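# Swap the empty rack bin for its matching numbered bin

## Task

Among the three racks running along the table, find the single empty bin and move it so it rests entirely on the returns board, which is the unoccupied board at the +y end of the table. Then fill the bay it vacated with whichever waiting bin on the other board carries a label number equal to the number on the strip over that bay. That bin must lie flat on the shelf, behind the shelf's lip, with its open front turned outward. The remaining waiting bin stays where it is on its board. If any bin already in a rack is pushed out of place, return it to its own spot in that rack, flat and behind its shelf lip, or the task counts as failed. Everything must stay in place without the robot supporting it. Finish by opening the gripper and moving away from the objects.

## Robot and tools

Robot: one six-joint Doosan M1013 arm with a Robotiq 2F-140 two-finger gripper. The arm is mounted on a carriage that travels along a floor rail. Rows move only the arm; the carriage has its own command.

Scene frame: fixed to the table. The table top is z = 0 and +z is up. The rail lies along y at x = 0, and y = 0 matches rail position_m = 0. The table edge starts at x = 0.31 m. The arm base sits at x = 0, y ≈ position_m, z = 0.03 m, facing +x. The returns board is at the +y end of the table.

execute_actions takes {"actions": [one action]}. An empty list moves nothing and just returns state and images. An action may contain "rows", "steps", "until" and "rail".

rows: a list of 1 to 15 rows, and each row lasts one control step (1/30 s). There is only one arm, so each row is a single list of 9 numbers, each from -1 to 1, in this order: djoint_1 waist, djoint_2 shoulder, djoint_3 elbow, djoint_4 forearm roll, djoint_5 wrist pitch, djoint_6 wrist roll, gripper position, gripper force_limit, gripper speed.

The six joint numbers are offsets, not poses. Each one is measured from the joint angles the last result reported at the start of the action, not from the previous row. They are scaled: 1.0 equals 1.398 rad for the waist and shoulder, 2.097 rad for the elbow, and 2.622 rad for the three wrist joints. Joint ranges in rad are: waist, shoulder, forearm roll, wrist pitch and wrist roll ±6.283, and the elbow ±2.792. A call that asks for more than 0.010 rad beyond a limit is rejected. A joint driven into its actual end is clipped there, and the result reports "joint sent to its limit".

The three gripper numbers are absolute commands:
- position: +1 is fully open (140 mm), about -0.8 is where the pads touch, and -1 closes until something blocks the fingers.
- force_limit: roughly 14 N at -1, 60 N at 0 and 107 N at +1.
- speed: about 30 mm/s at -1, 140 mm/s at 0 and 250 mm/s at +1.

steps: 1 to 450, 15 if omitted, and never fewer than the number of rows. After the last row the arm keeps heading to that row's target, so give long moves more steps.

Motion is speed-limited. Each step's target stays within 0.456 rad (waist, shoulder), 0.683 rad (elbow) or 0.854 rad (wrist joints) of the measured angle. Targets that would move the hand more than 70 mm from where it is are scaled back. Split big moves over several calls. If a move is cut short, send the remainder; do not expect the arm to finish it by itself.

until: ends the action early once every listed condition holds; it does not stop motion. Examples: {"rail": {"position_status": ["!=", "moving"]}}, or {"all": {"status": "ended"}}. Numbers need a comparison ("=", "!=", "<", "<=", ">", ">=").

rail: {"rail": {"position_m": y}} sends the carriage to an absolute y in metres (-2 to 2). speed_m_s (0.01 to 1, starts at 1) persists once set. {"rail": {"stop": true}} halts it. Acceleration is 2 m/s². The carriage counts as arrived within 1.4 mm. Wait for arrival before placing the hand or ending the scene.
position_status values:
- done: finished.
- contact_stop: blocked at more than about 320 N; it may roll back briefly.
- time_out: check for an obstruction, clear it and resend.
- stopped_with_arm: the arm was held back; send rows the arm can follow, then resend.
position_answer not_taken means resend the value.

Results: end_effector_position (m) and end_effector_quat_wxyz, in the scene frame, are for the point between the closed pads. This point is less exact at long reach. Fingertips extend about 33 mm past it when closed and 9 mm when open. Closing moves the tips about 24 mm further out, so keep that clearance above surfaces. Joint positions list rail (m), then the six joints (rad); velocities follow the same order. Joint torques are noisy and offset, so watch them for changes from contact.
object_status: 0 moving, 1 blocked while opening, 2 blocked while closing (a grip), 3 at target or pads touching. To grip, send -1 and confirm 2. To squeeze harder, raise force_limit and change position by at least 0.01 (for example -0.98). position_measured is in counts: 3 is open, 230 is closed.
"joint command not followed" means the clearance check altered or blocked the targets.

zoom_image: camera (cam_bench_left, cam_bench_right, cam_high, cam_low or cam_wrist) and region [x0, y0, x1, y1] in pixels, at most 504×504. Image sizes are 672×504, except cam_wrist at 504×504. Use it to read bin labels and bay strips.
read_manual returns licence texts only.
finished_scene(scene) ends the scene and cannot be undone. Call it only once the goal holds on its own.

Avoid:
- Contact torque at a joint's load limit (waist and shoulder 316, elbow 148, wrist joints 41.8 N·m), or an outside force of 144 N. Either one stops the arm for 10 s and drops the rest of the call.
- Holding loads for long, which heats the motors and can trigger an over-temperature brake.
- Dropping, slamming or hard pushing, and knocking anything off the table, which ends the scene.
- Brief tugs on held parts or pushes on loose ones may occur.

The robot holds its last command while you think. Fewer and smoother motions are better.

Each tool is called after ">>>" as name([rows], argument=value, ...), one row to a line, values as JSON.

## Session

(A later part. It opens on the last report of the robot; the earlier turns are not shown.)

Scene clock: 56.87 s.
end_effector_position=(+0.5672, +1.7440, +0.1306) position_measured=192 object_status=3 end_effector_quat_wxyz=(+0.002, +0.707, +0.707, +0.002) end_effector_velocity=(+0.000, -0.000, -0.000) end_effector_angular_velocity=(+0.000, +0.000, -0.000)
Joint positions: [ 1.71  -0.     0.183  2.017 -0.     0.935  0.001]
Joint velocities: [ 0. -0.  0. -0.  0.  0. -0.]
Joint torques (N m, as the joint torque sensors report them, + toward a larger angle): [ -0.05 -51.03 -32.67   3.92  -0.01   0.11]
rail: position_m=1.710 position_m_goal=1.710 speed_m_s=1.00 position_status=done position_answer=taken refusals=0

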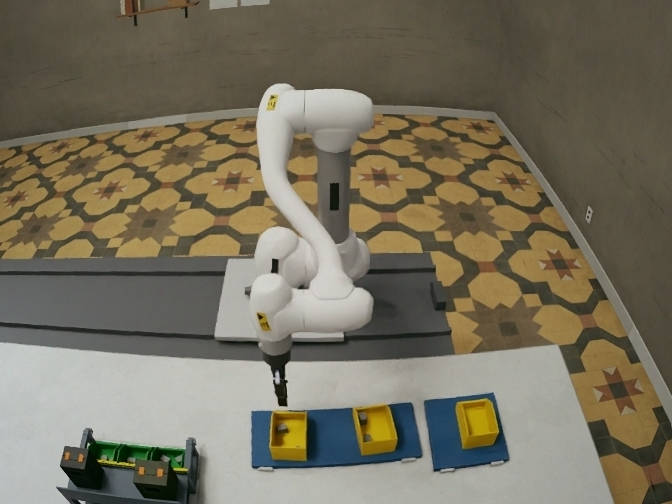

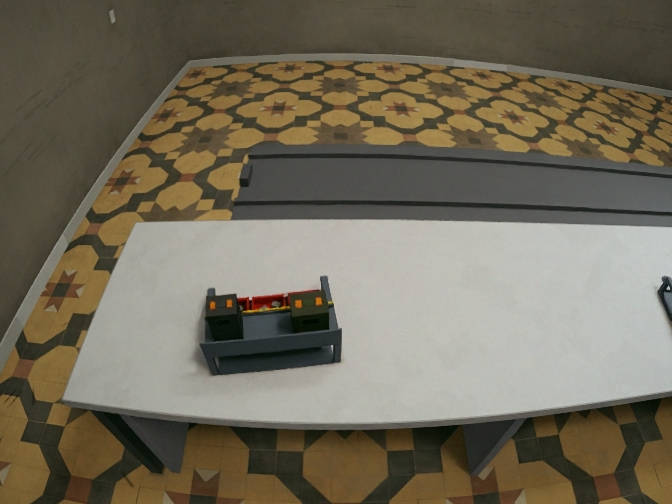

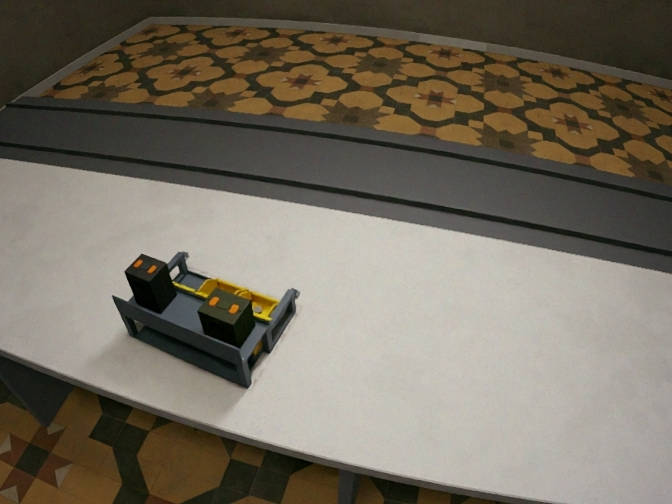

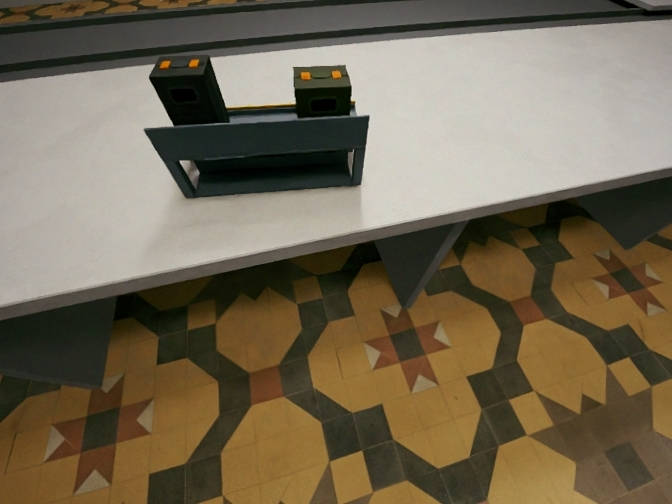

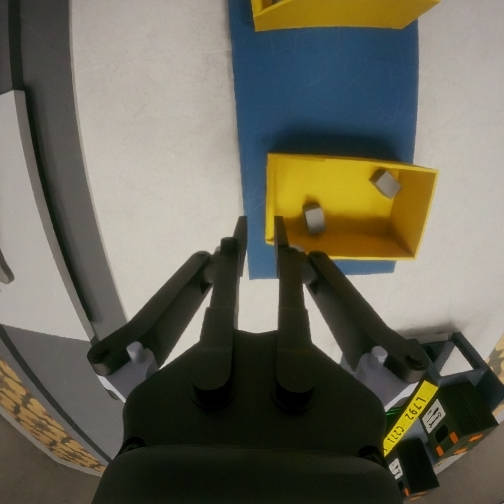

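>>> execute_actions([
  {"rail":{"position_m":1.723},"rows":[[0,0.0536,0.0112,0,-0.0375,0.008,-0.5,1,0]],"steps":30},
])

Scene clock: 59.20 s.
end_effector_position=(+0.5779, +1.7574, +0.0776) position_measured=192 object_status=3 end_effector_quat_wxyz=(+0.002, +0.715, +0.699, +0.002) end_effector_velocity=(-0.000, -0.000, -0.000) end_effector_angular_velocity=(-0.000, +0.000, +0.000)
Joint positions: [ 1.723 -0.     0.258  2.04  -0.     0.837  0.021]
Joint velocities: [ 0. -0.  0.  0. -0. -0. -0.]
Joint torques (N m, as the joint torque sensors report them, + toward a larger angle): [  0.78 -56.02 -29.82   3.5    0.14   0.13]
rail: position_m=1.723 position_m_goal=1.723 speed_m_s=1.00 position_status=done position_answer=taken refusals=0

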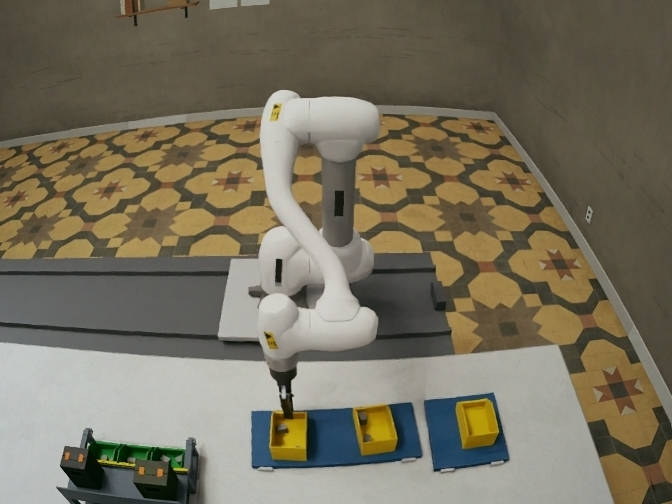

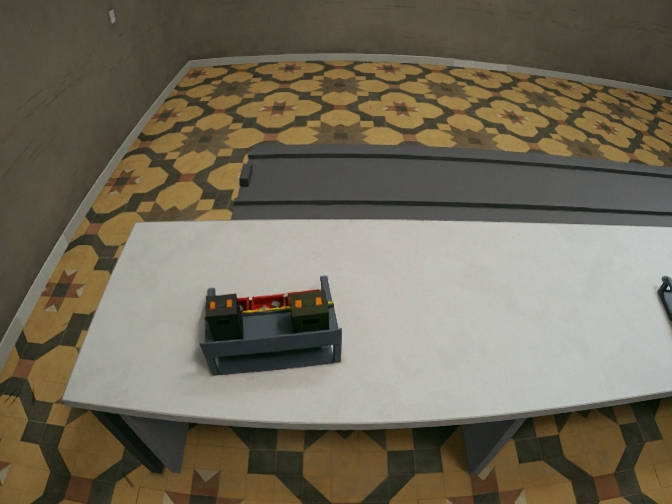

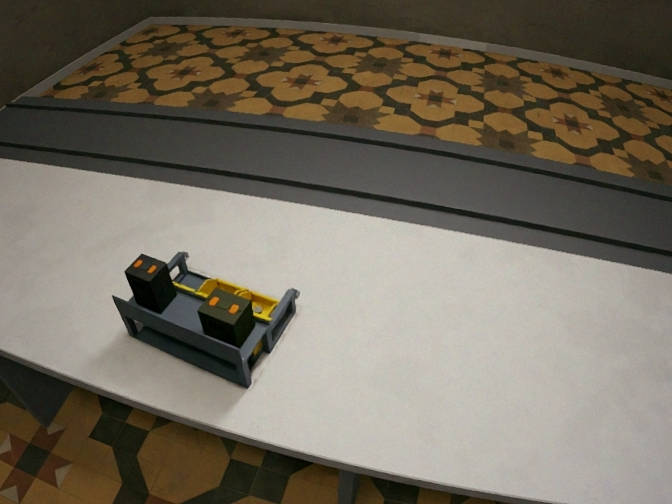

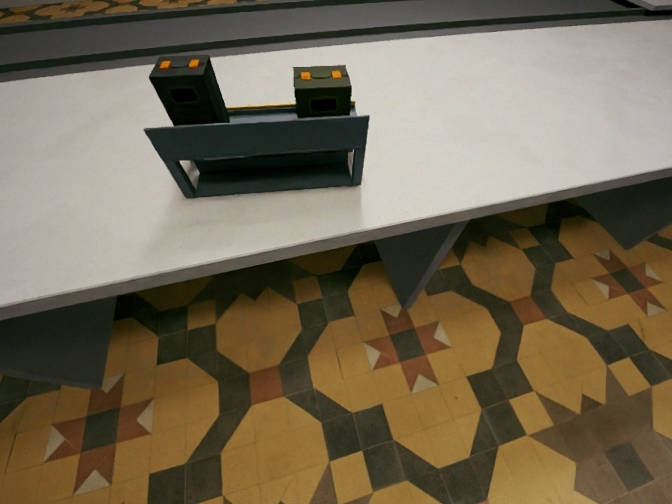

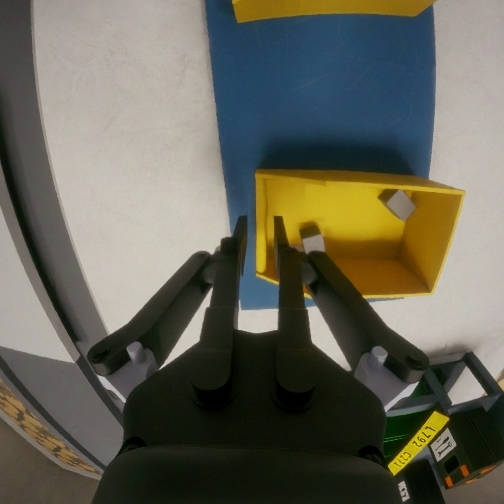

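Matches.

>>> execute_actions([
  {"rows":[[0,0,0,0,0,0,-1,1,-0.6]],"steps":22},
])

>>> execute_actions([
  {"rows":[[0,-0.244,0.0343,0,0.104,-0.0076,-1,1,-0.6]],"steps":35},
])

>>> execute_actions([
  {"rail":{"position_m":-0.468},"rows":[[-0.0998,0,0,0,0,0,-1,1,-0.6]],"steps":95},
])

>>> execute_actions([
  {"rows":[[0,0.306,-0.112,0,-0.0755,0,-1,1,-0.6]],"steps":45},
])

Scene clock: 62.10 s.
end_effector_position=(+0.5779, +1.7574, +0.0776) position_measured=225 object_status=2 end_effector_quat_wxyz=(+0.002, +0.715, +0.699, +0.002) end_effector_velocity=(+0.000, -0.000, +0.000) end_effector_angular_velocity=(+0.000, -0.000, -0.000)
Joint positions: [ 1.723 -0.     0.258  2.04  -0.     0.837  0.021]
Joint velocities: [ 0. -0.  0. -0.  0. -0. -0.]
Joint torques (N m, as the joint torque sensors report them, + toward a larger angle): [  0.74 -37.6  -21.86   3.32  -2.94   0.2 ]
rail: position_m=1.723 position_m_goal=1.723 speed_m_s=1.00 position_status=done position_answer=taken refusals=0

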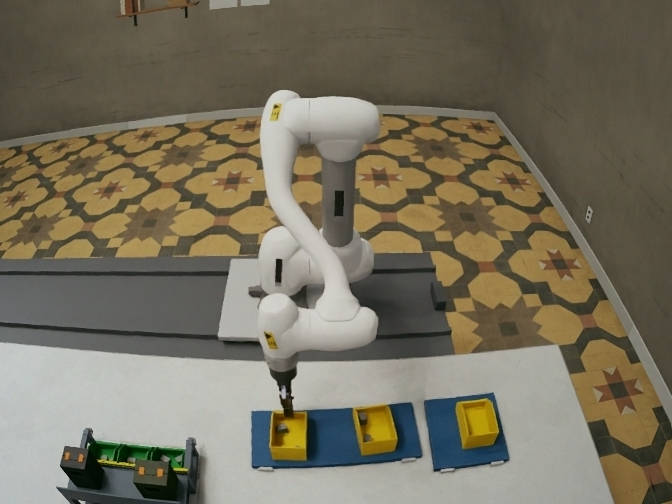

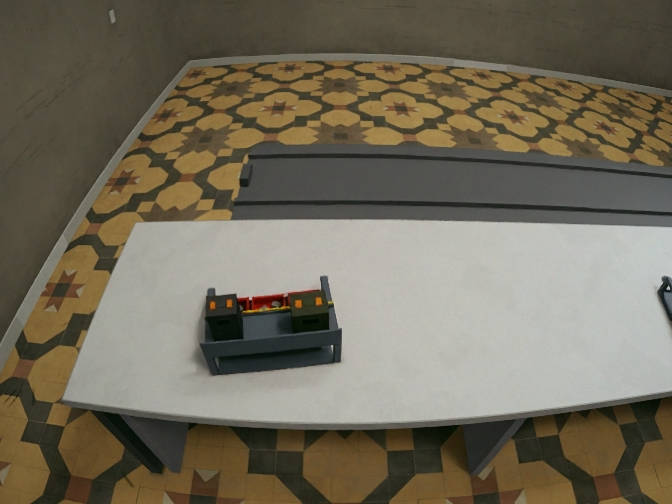

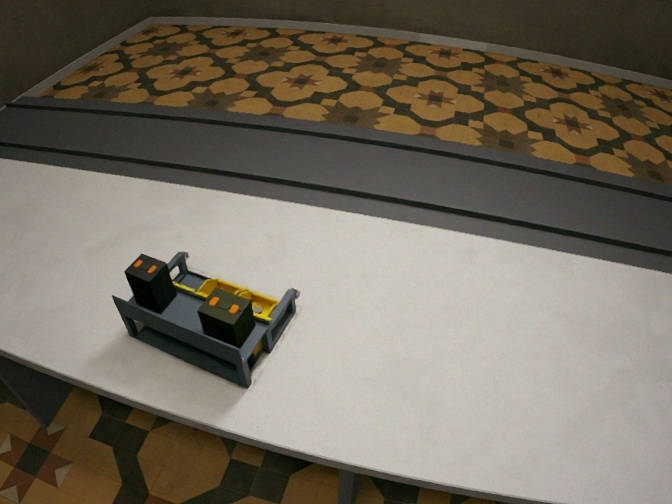

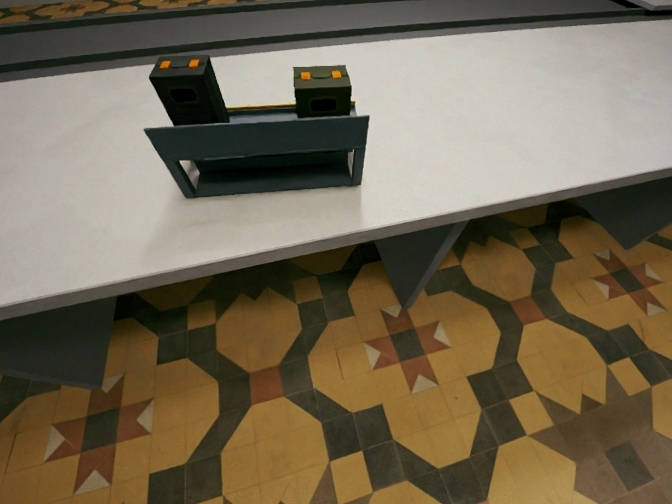

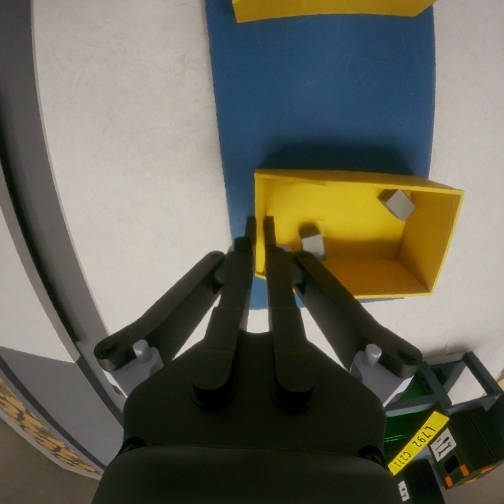

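Scene clock: 63.27 s.
end_effector_position=(+0.4510, +1.7575, +0.2205) position_measured=225 object_status=2 end_effector_quat_wxyz=(+0.001, +0.708, +0.706, +0.001) end_effector_velocity=(-0.000, +0.000, +0.000) end_effector_angular_velocity=(+0.000, -0.000, +0.000)
Joint positions: [ 1.723 -0.    -0.083  2.112 -0.     1.11   0.002]
Joint velocities: [ 0.  0. -0. -0.  0.  0. -0.]
Joint torques (N m, as the joint torque sensors report them, + toward a larger angle): [  0.41 -29.88 -38.06   4.17  -0.27   0.17]
rail: position_m=1.723 position_m_goal=1.723 speed_m_s=1.00 position_status=done position_answer=taken refusals=0

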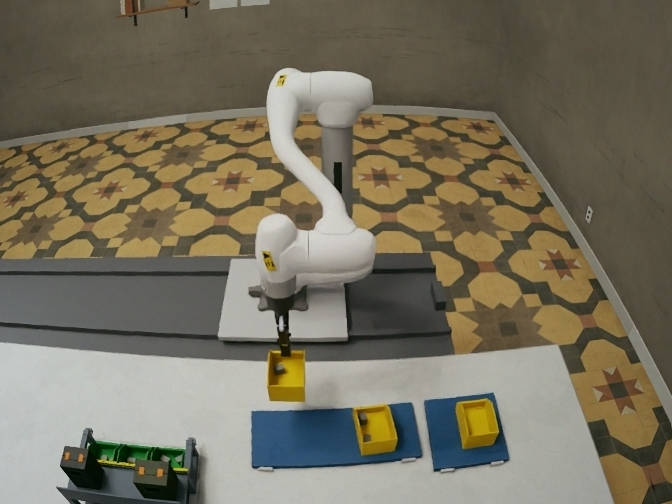

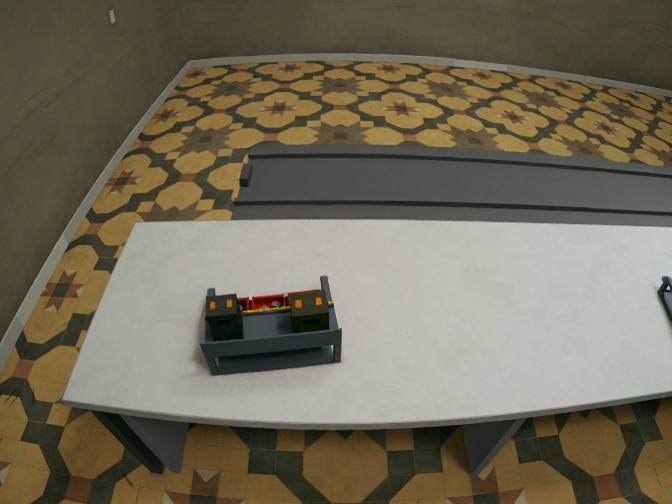

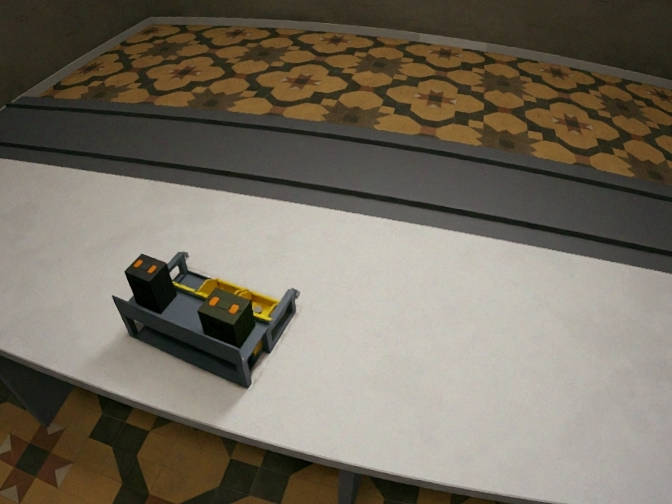

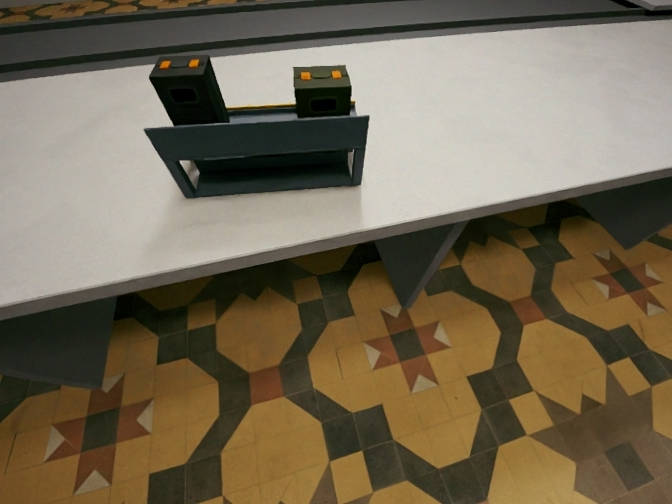

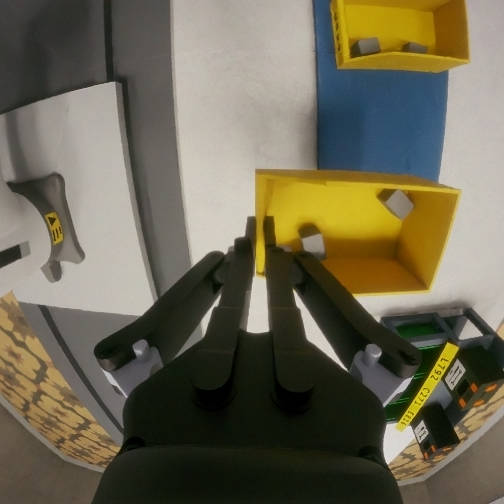

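Scene clock: 66.43 s.
end_effector_position=(+0.4514, -0.4970, +0.2204) position_measured=225 object_status=2 end_effector_quat_wxyz=(+0.001, +0.755, +0.655, +0.001) end_effector_velocity=(-0.000, +0.000, +0.000) end_effector_angular_velocity=(-0.000, +0.000, -0.000)
Joint positions: [-0.468 -0.14  -0.083  2.112 -0.     1.11   0.002]
Joint velocities: [ 0. -0.  0. -0. -0.  0. -0.]
Joint torques (N m, as the joint torque sensors report them, + toward a larger angle): [  0.48 -29.03 -38.27   4.12  -0.32   0.12]
rail: position_m=-0.468 position_m_goal=-0.468 speed_m_s=1.00 position_status=done position_answer=taken refusals=0

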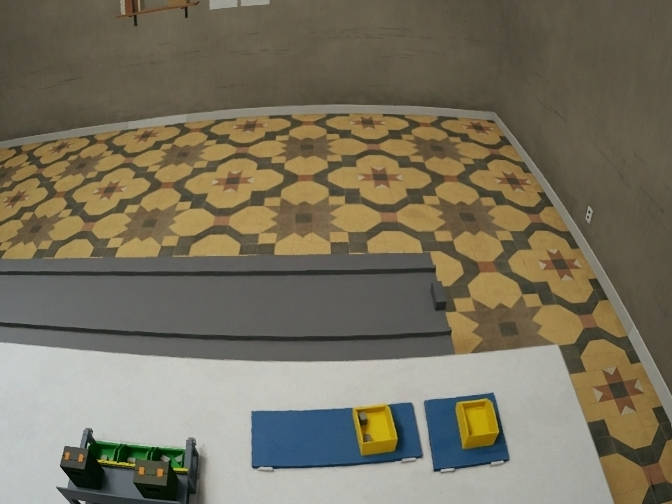

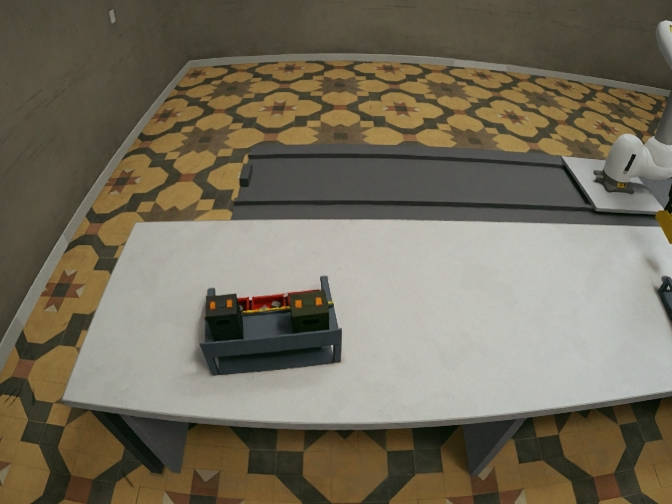

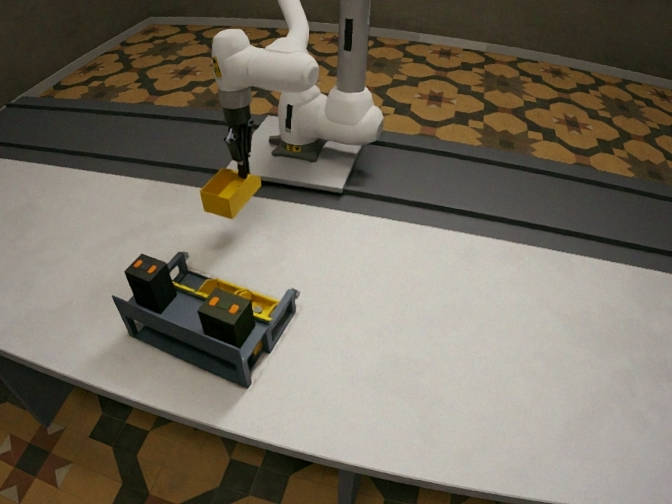

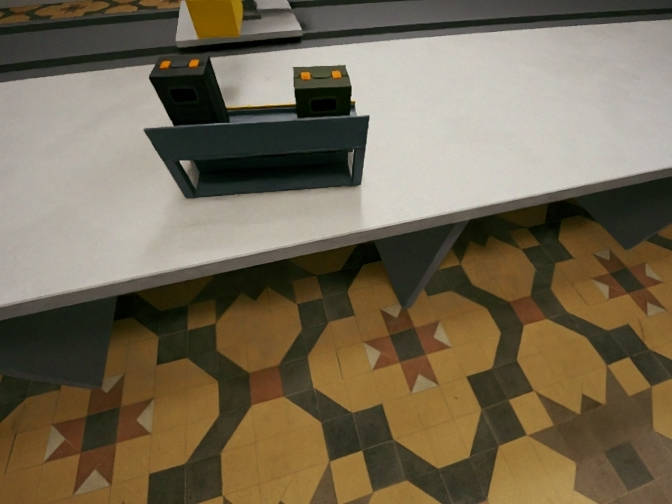

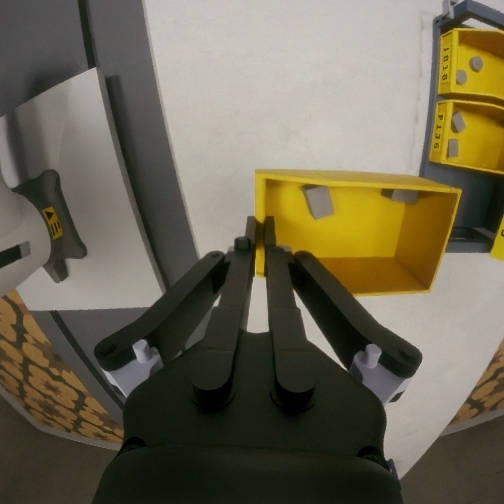

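Scene clock: 67.93 s.
end_effector_position=(+0.6553, -0.5256, +0.0945) position_measured=225 object_status=2 end_effector_quat_wxyz=(+0.003, +0.755, +0.655, +0.003) end_effector_velocity=(+0.000, -0.000, -0.000) end_effector_angular_velocity=(+0.000, +0.000, -0.000)
Joint positions: [-0.468 -0.14   0.345  1.877 -0.     0.912  0.002]
Joint velocities: [ 0. -0.  0. -0. -0. -0. -0.]
Joint torques (N m, as the joint torque sensors report them, + toward a larger angle): [  1.2  -69.01 -33.6    3.7   -0.25  -0.02]
rail: position_m=-0.468 position_m_goal=-0.468 speed_m_s=1.00 position_status=done position_answer=taken refusals=0

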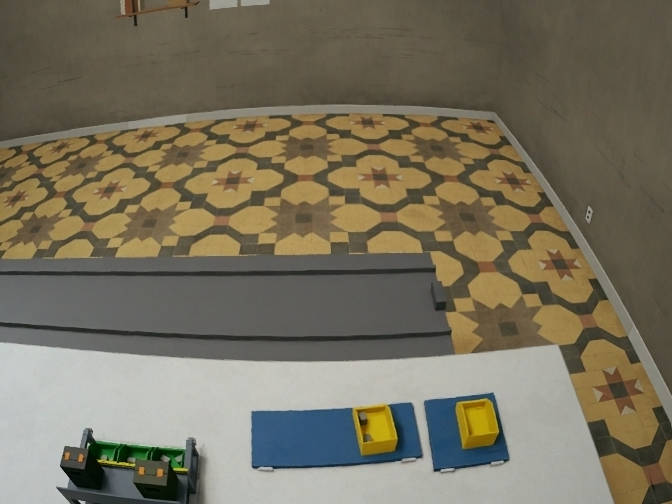

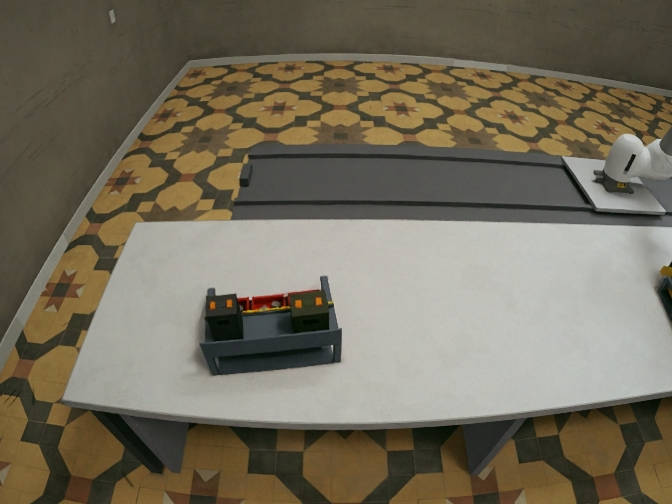

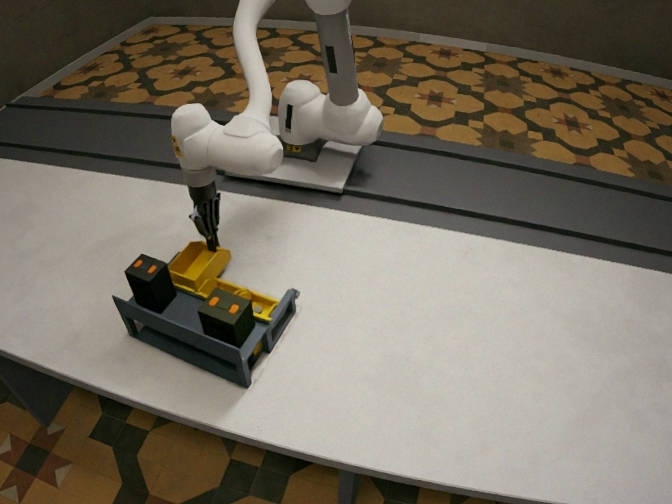

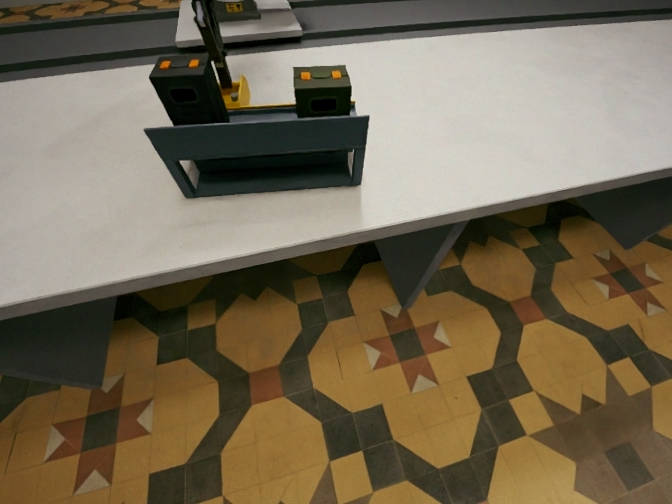

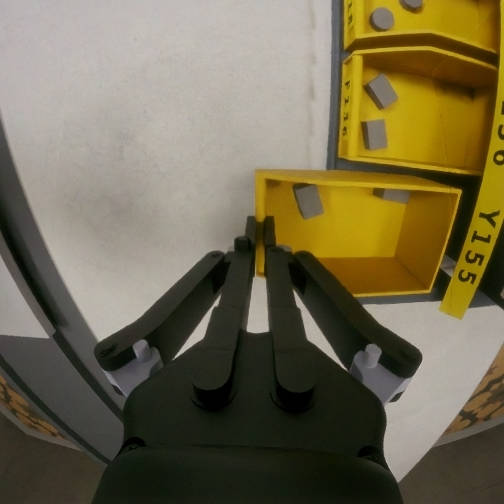

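>>> execute_actions([
  {"rows":[[0,0.0105,0.0044,0,-0.0091,0,-1,1,-0.6]],"steps":18},
])

>>> execute_actions([
  {"rows":[[0,0.007,-0.007,0,0.002,0,-1,1,-0.6],[0,0.007,-0.007,0,0.002,0,-1,1,-0.6],[0,0.014,-0.014,0,0.004,0,-1,1,-0.6],[0,0.014,-0.014,0,0.004,0,-1,1,-0.6],[0,0.021,-0.021,0,0.006,0,-1,1,-0.6],[0,0.021,-0.021,0,0.006,0,-1,1,-0.6],[0,0.028,-0.028,0,0.008,0,-1,1,-0.6],[0,0.028,-0.028,0,0.008,0,-1,1,-0.6],[0,0.035,-0.035,0,0.01,0,-1,1,-0.6],[0,0.035,-0.035,0,0.01,0,-1,1,-0.6],[0,0.042,-0.0422,0,0.012,0,-1,1,-0.6]],"steps":25},
])

Scene clock: 70.80 s.
end_effector_position=(+0.6555, -0.5257, +0.0808) position_measured=225 object_status=2 end_effector_quat_wxyz=(+0.003, +0.755, +0.655, +0.003) end_effector_velocity=(-0.000, +0.000, -0.000) end_effector_angular_velocity=(+0.000, +0.000, -0.000)
Joint positions: [-0.468 -0.14   0.36   1.886 -0.     0.888  0.002]
Joint velocities: [ 0. -0.  0.  0.  0. -0.  0.]
Joint torques (N m, as the joint torque sensors report them, + toward a larger angle): [  1.28 -69.04 -33.04   3.57  -0.25   0.11]
rail: position_m=-0.468 position_m_goal=-0.468 speed_m_s=1.00 position_status=done position_answer=taken refusals=0

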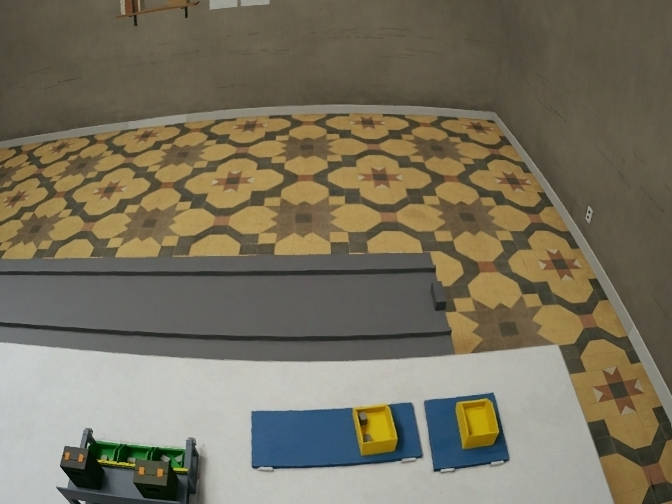

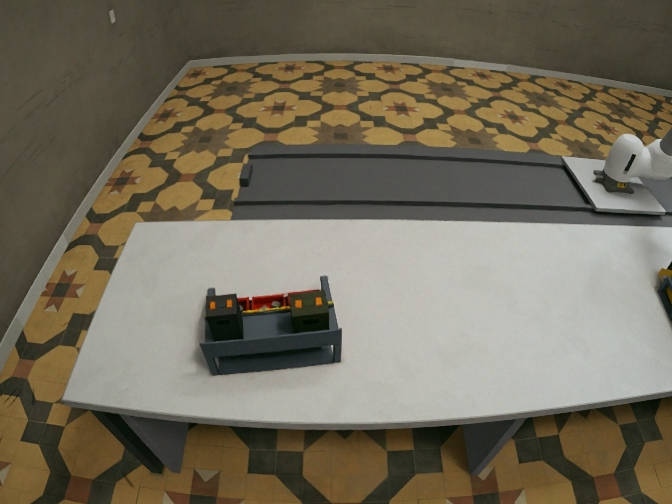

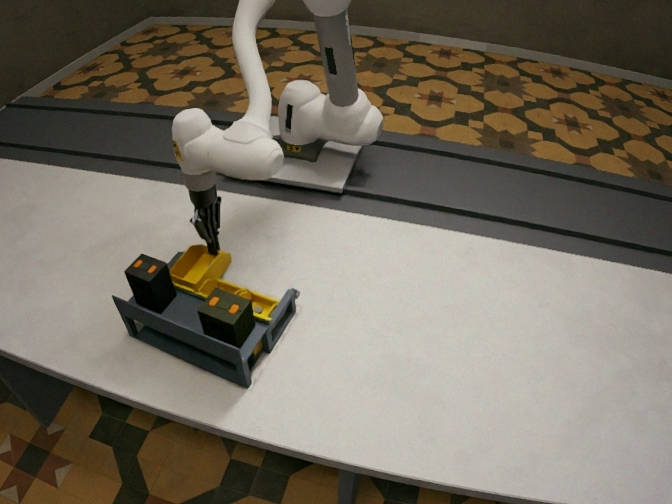

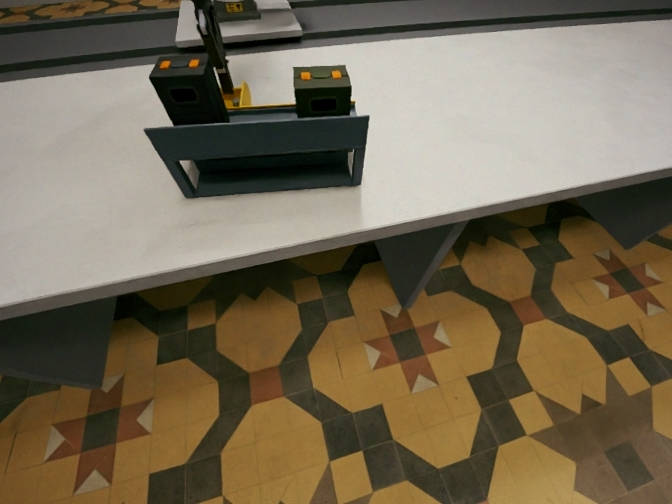

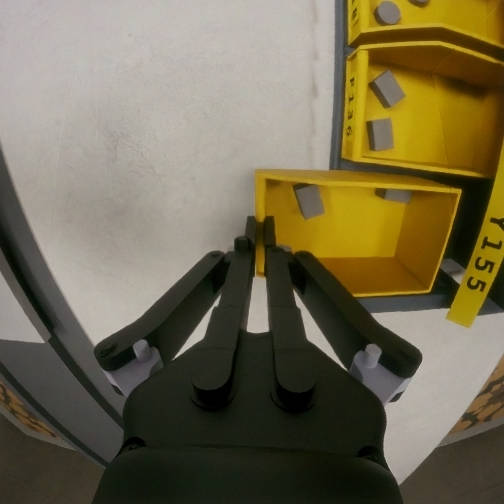

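Scene clock: 71.63 s.
end_effector_position=(+0.6984, -0.5317, +0.0802) position_measured=225 object_status=2 end_effector_quat_wxyz=(+0.002, +0.755, +0.655, +0.002) end_effector_velocity=(+0.000, -0.000, -0.000) end_effector_angular_velocity=(+0.000, +0.000, -0.000)
Joint positions: [-0.468 -0.14   0.419  1.798 -0.     0.919  0.002]
Joint velocities: [ 0. -0.  0. -0. -0.  0. -0.]
Joint torques (N m, as the joint torque sensors report them, + toward a larger angle): [  1.   -75.57 -34.2    3.69  -0.3    0.06]
rail: position_m=-0.468 position_m_goal=-0.468 speed_m_s=1.00 position_status=done position_answer=taken refusals=0

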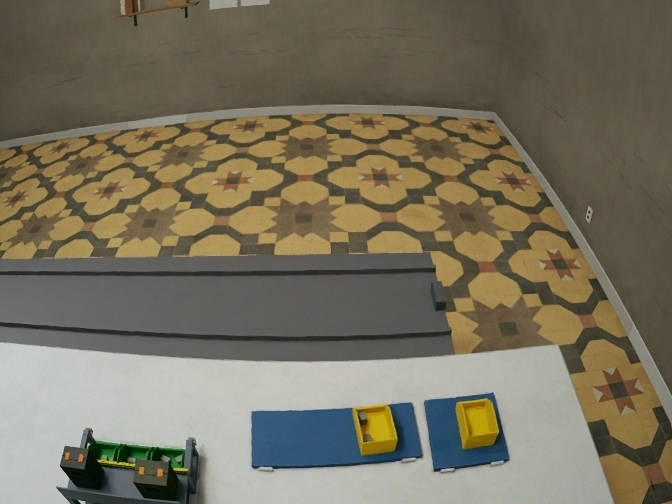

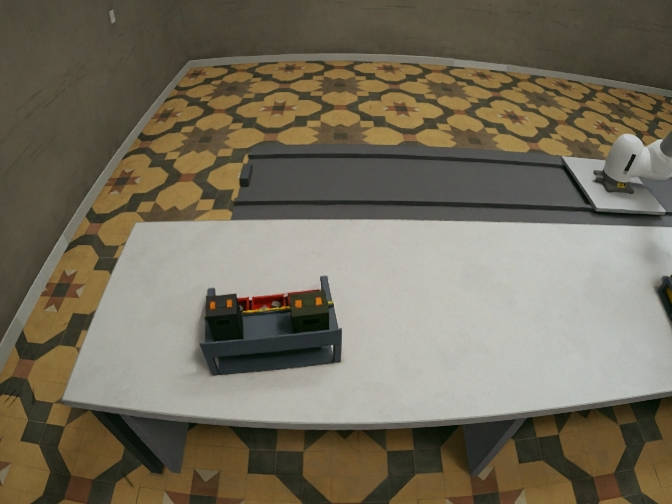

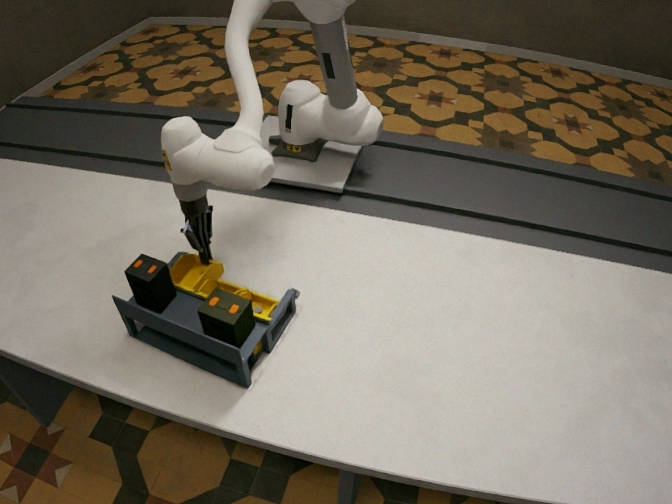

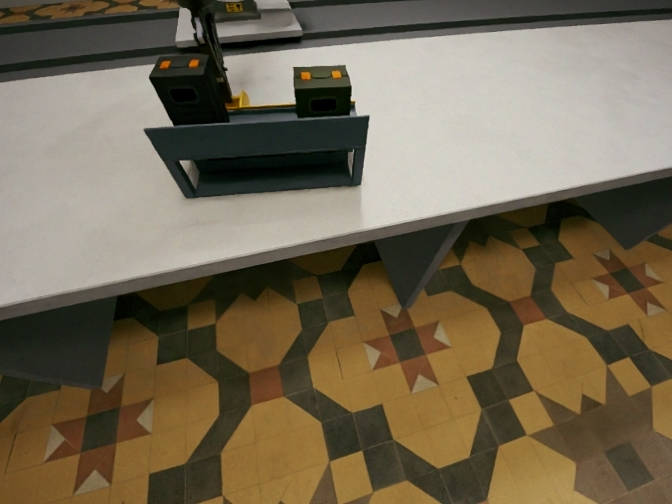

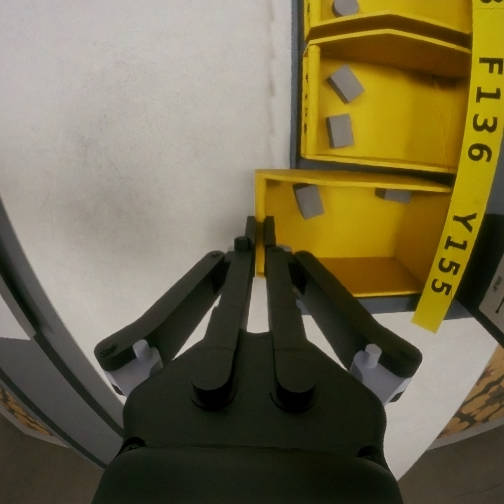

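>>> execute_actions([
  {"rows":[[0,0.011,-0.0115,0,0.0032,0,-1,1,-0.6],[0,0.011,-0.0115,0,0.0032,0,-1,1,-0.6],[0,0.011,-0.0115,0,0.0032,0,-1,1,-0.6],[0,0.022,-0.023,0,0.0065,0,-1,1,-0.6],[0,0.022,-0.023,0,0.0065,0,-1,1,-0.6],[0,0.022,-0.023,0,0.0065,0,-1,1,-0.6],[0,0.033,-0.0348,0,0.0097,0,-1,1,-0.6],[0,0.033,-0.0348,0,0.0097,0,-1,1,-0.6],[0,0.033,-0.0348,0,0.0097,0,-1,1,-0.6],[0,0.0445,-0.0469,0,0.013,0,-1,1,-0.6]],"steps":25},
])

Scene clock: 75.97 s.
end_effector_position=(+0.7453, -0.5383, +0.0798) position_measured=225 object_status=2 end_effector_quat_wxyz=(+0.003, +0.755, +0.655, +0.003) end_effector_velocity=(+0.000, -0.000, -0.000) end_effector_angular_velocity=(+0.000, +0.000, +0.000)
Joint positions: [-0.468 -0.14   0.481  1.699 -0.     0.953  0.002]
Joint velocities: [ 0.  0.  0. -0.  0.  0.  0.]
Joint torques (N m, as the joint torque sensors report them, + toward a larger angle): [  0.77 -83.02 -35.11   3.8   -0.2    0.12]
rail: position_m=-0.468 position_m_goal=-0.468 speed_m_s=1.00 position_status=done position_answer=taken refusals=0

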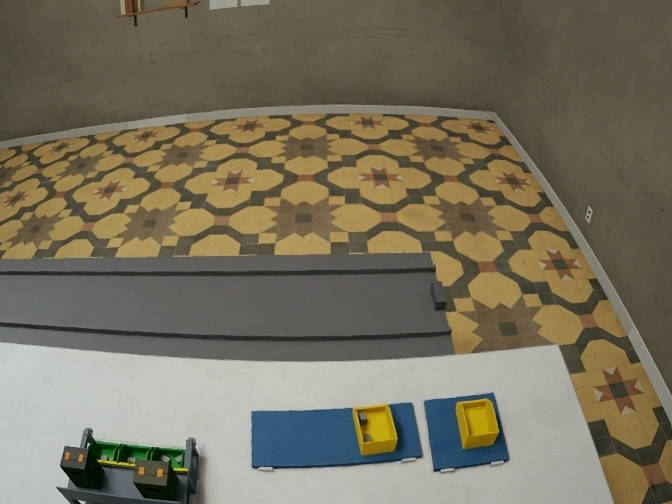

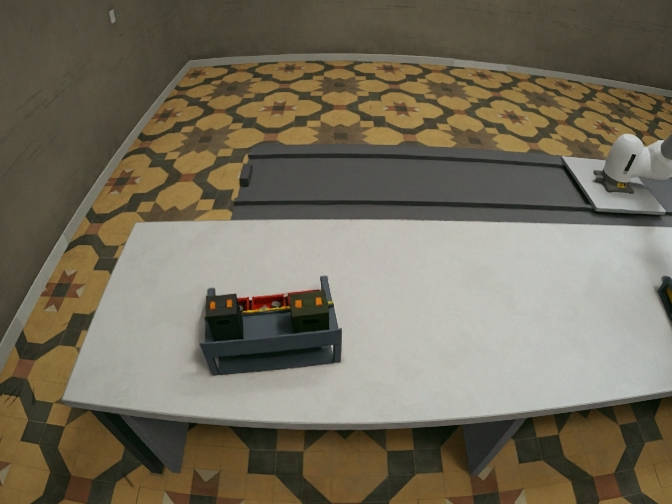

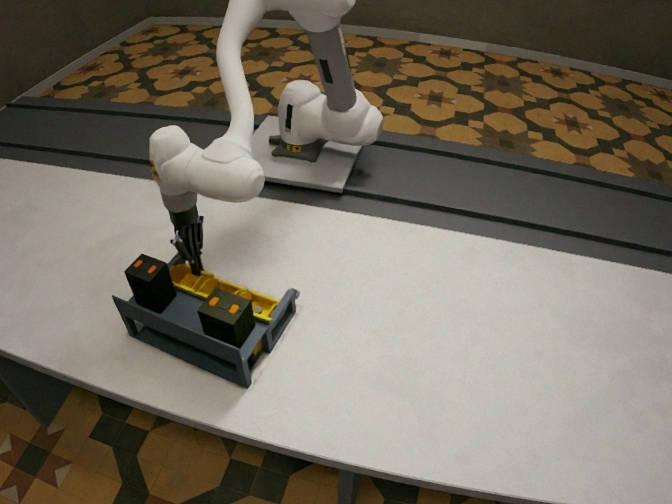

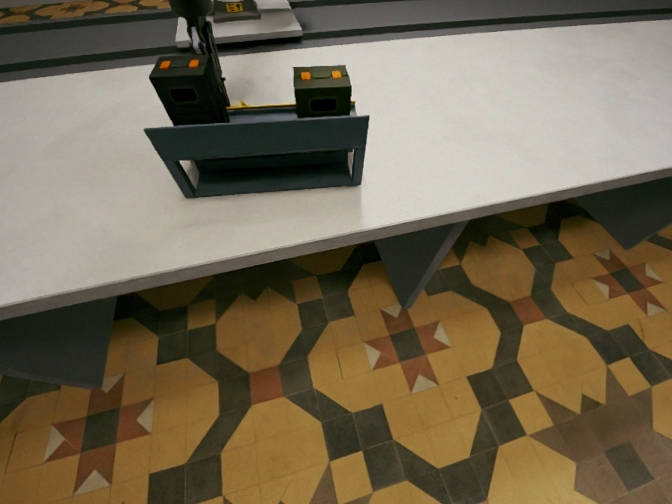

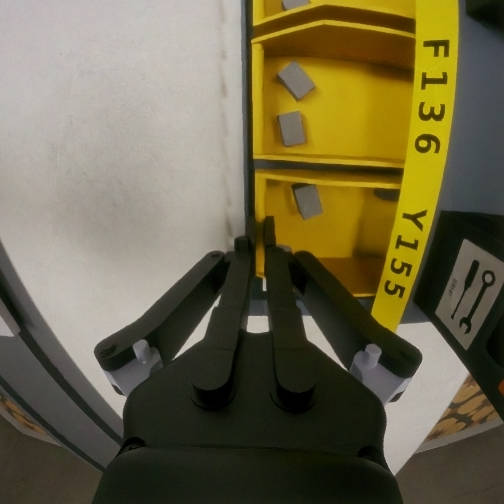

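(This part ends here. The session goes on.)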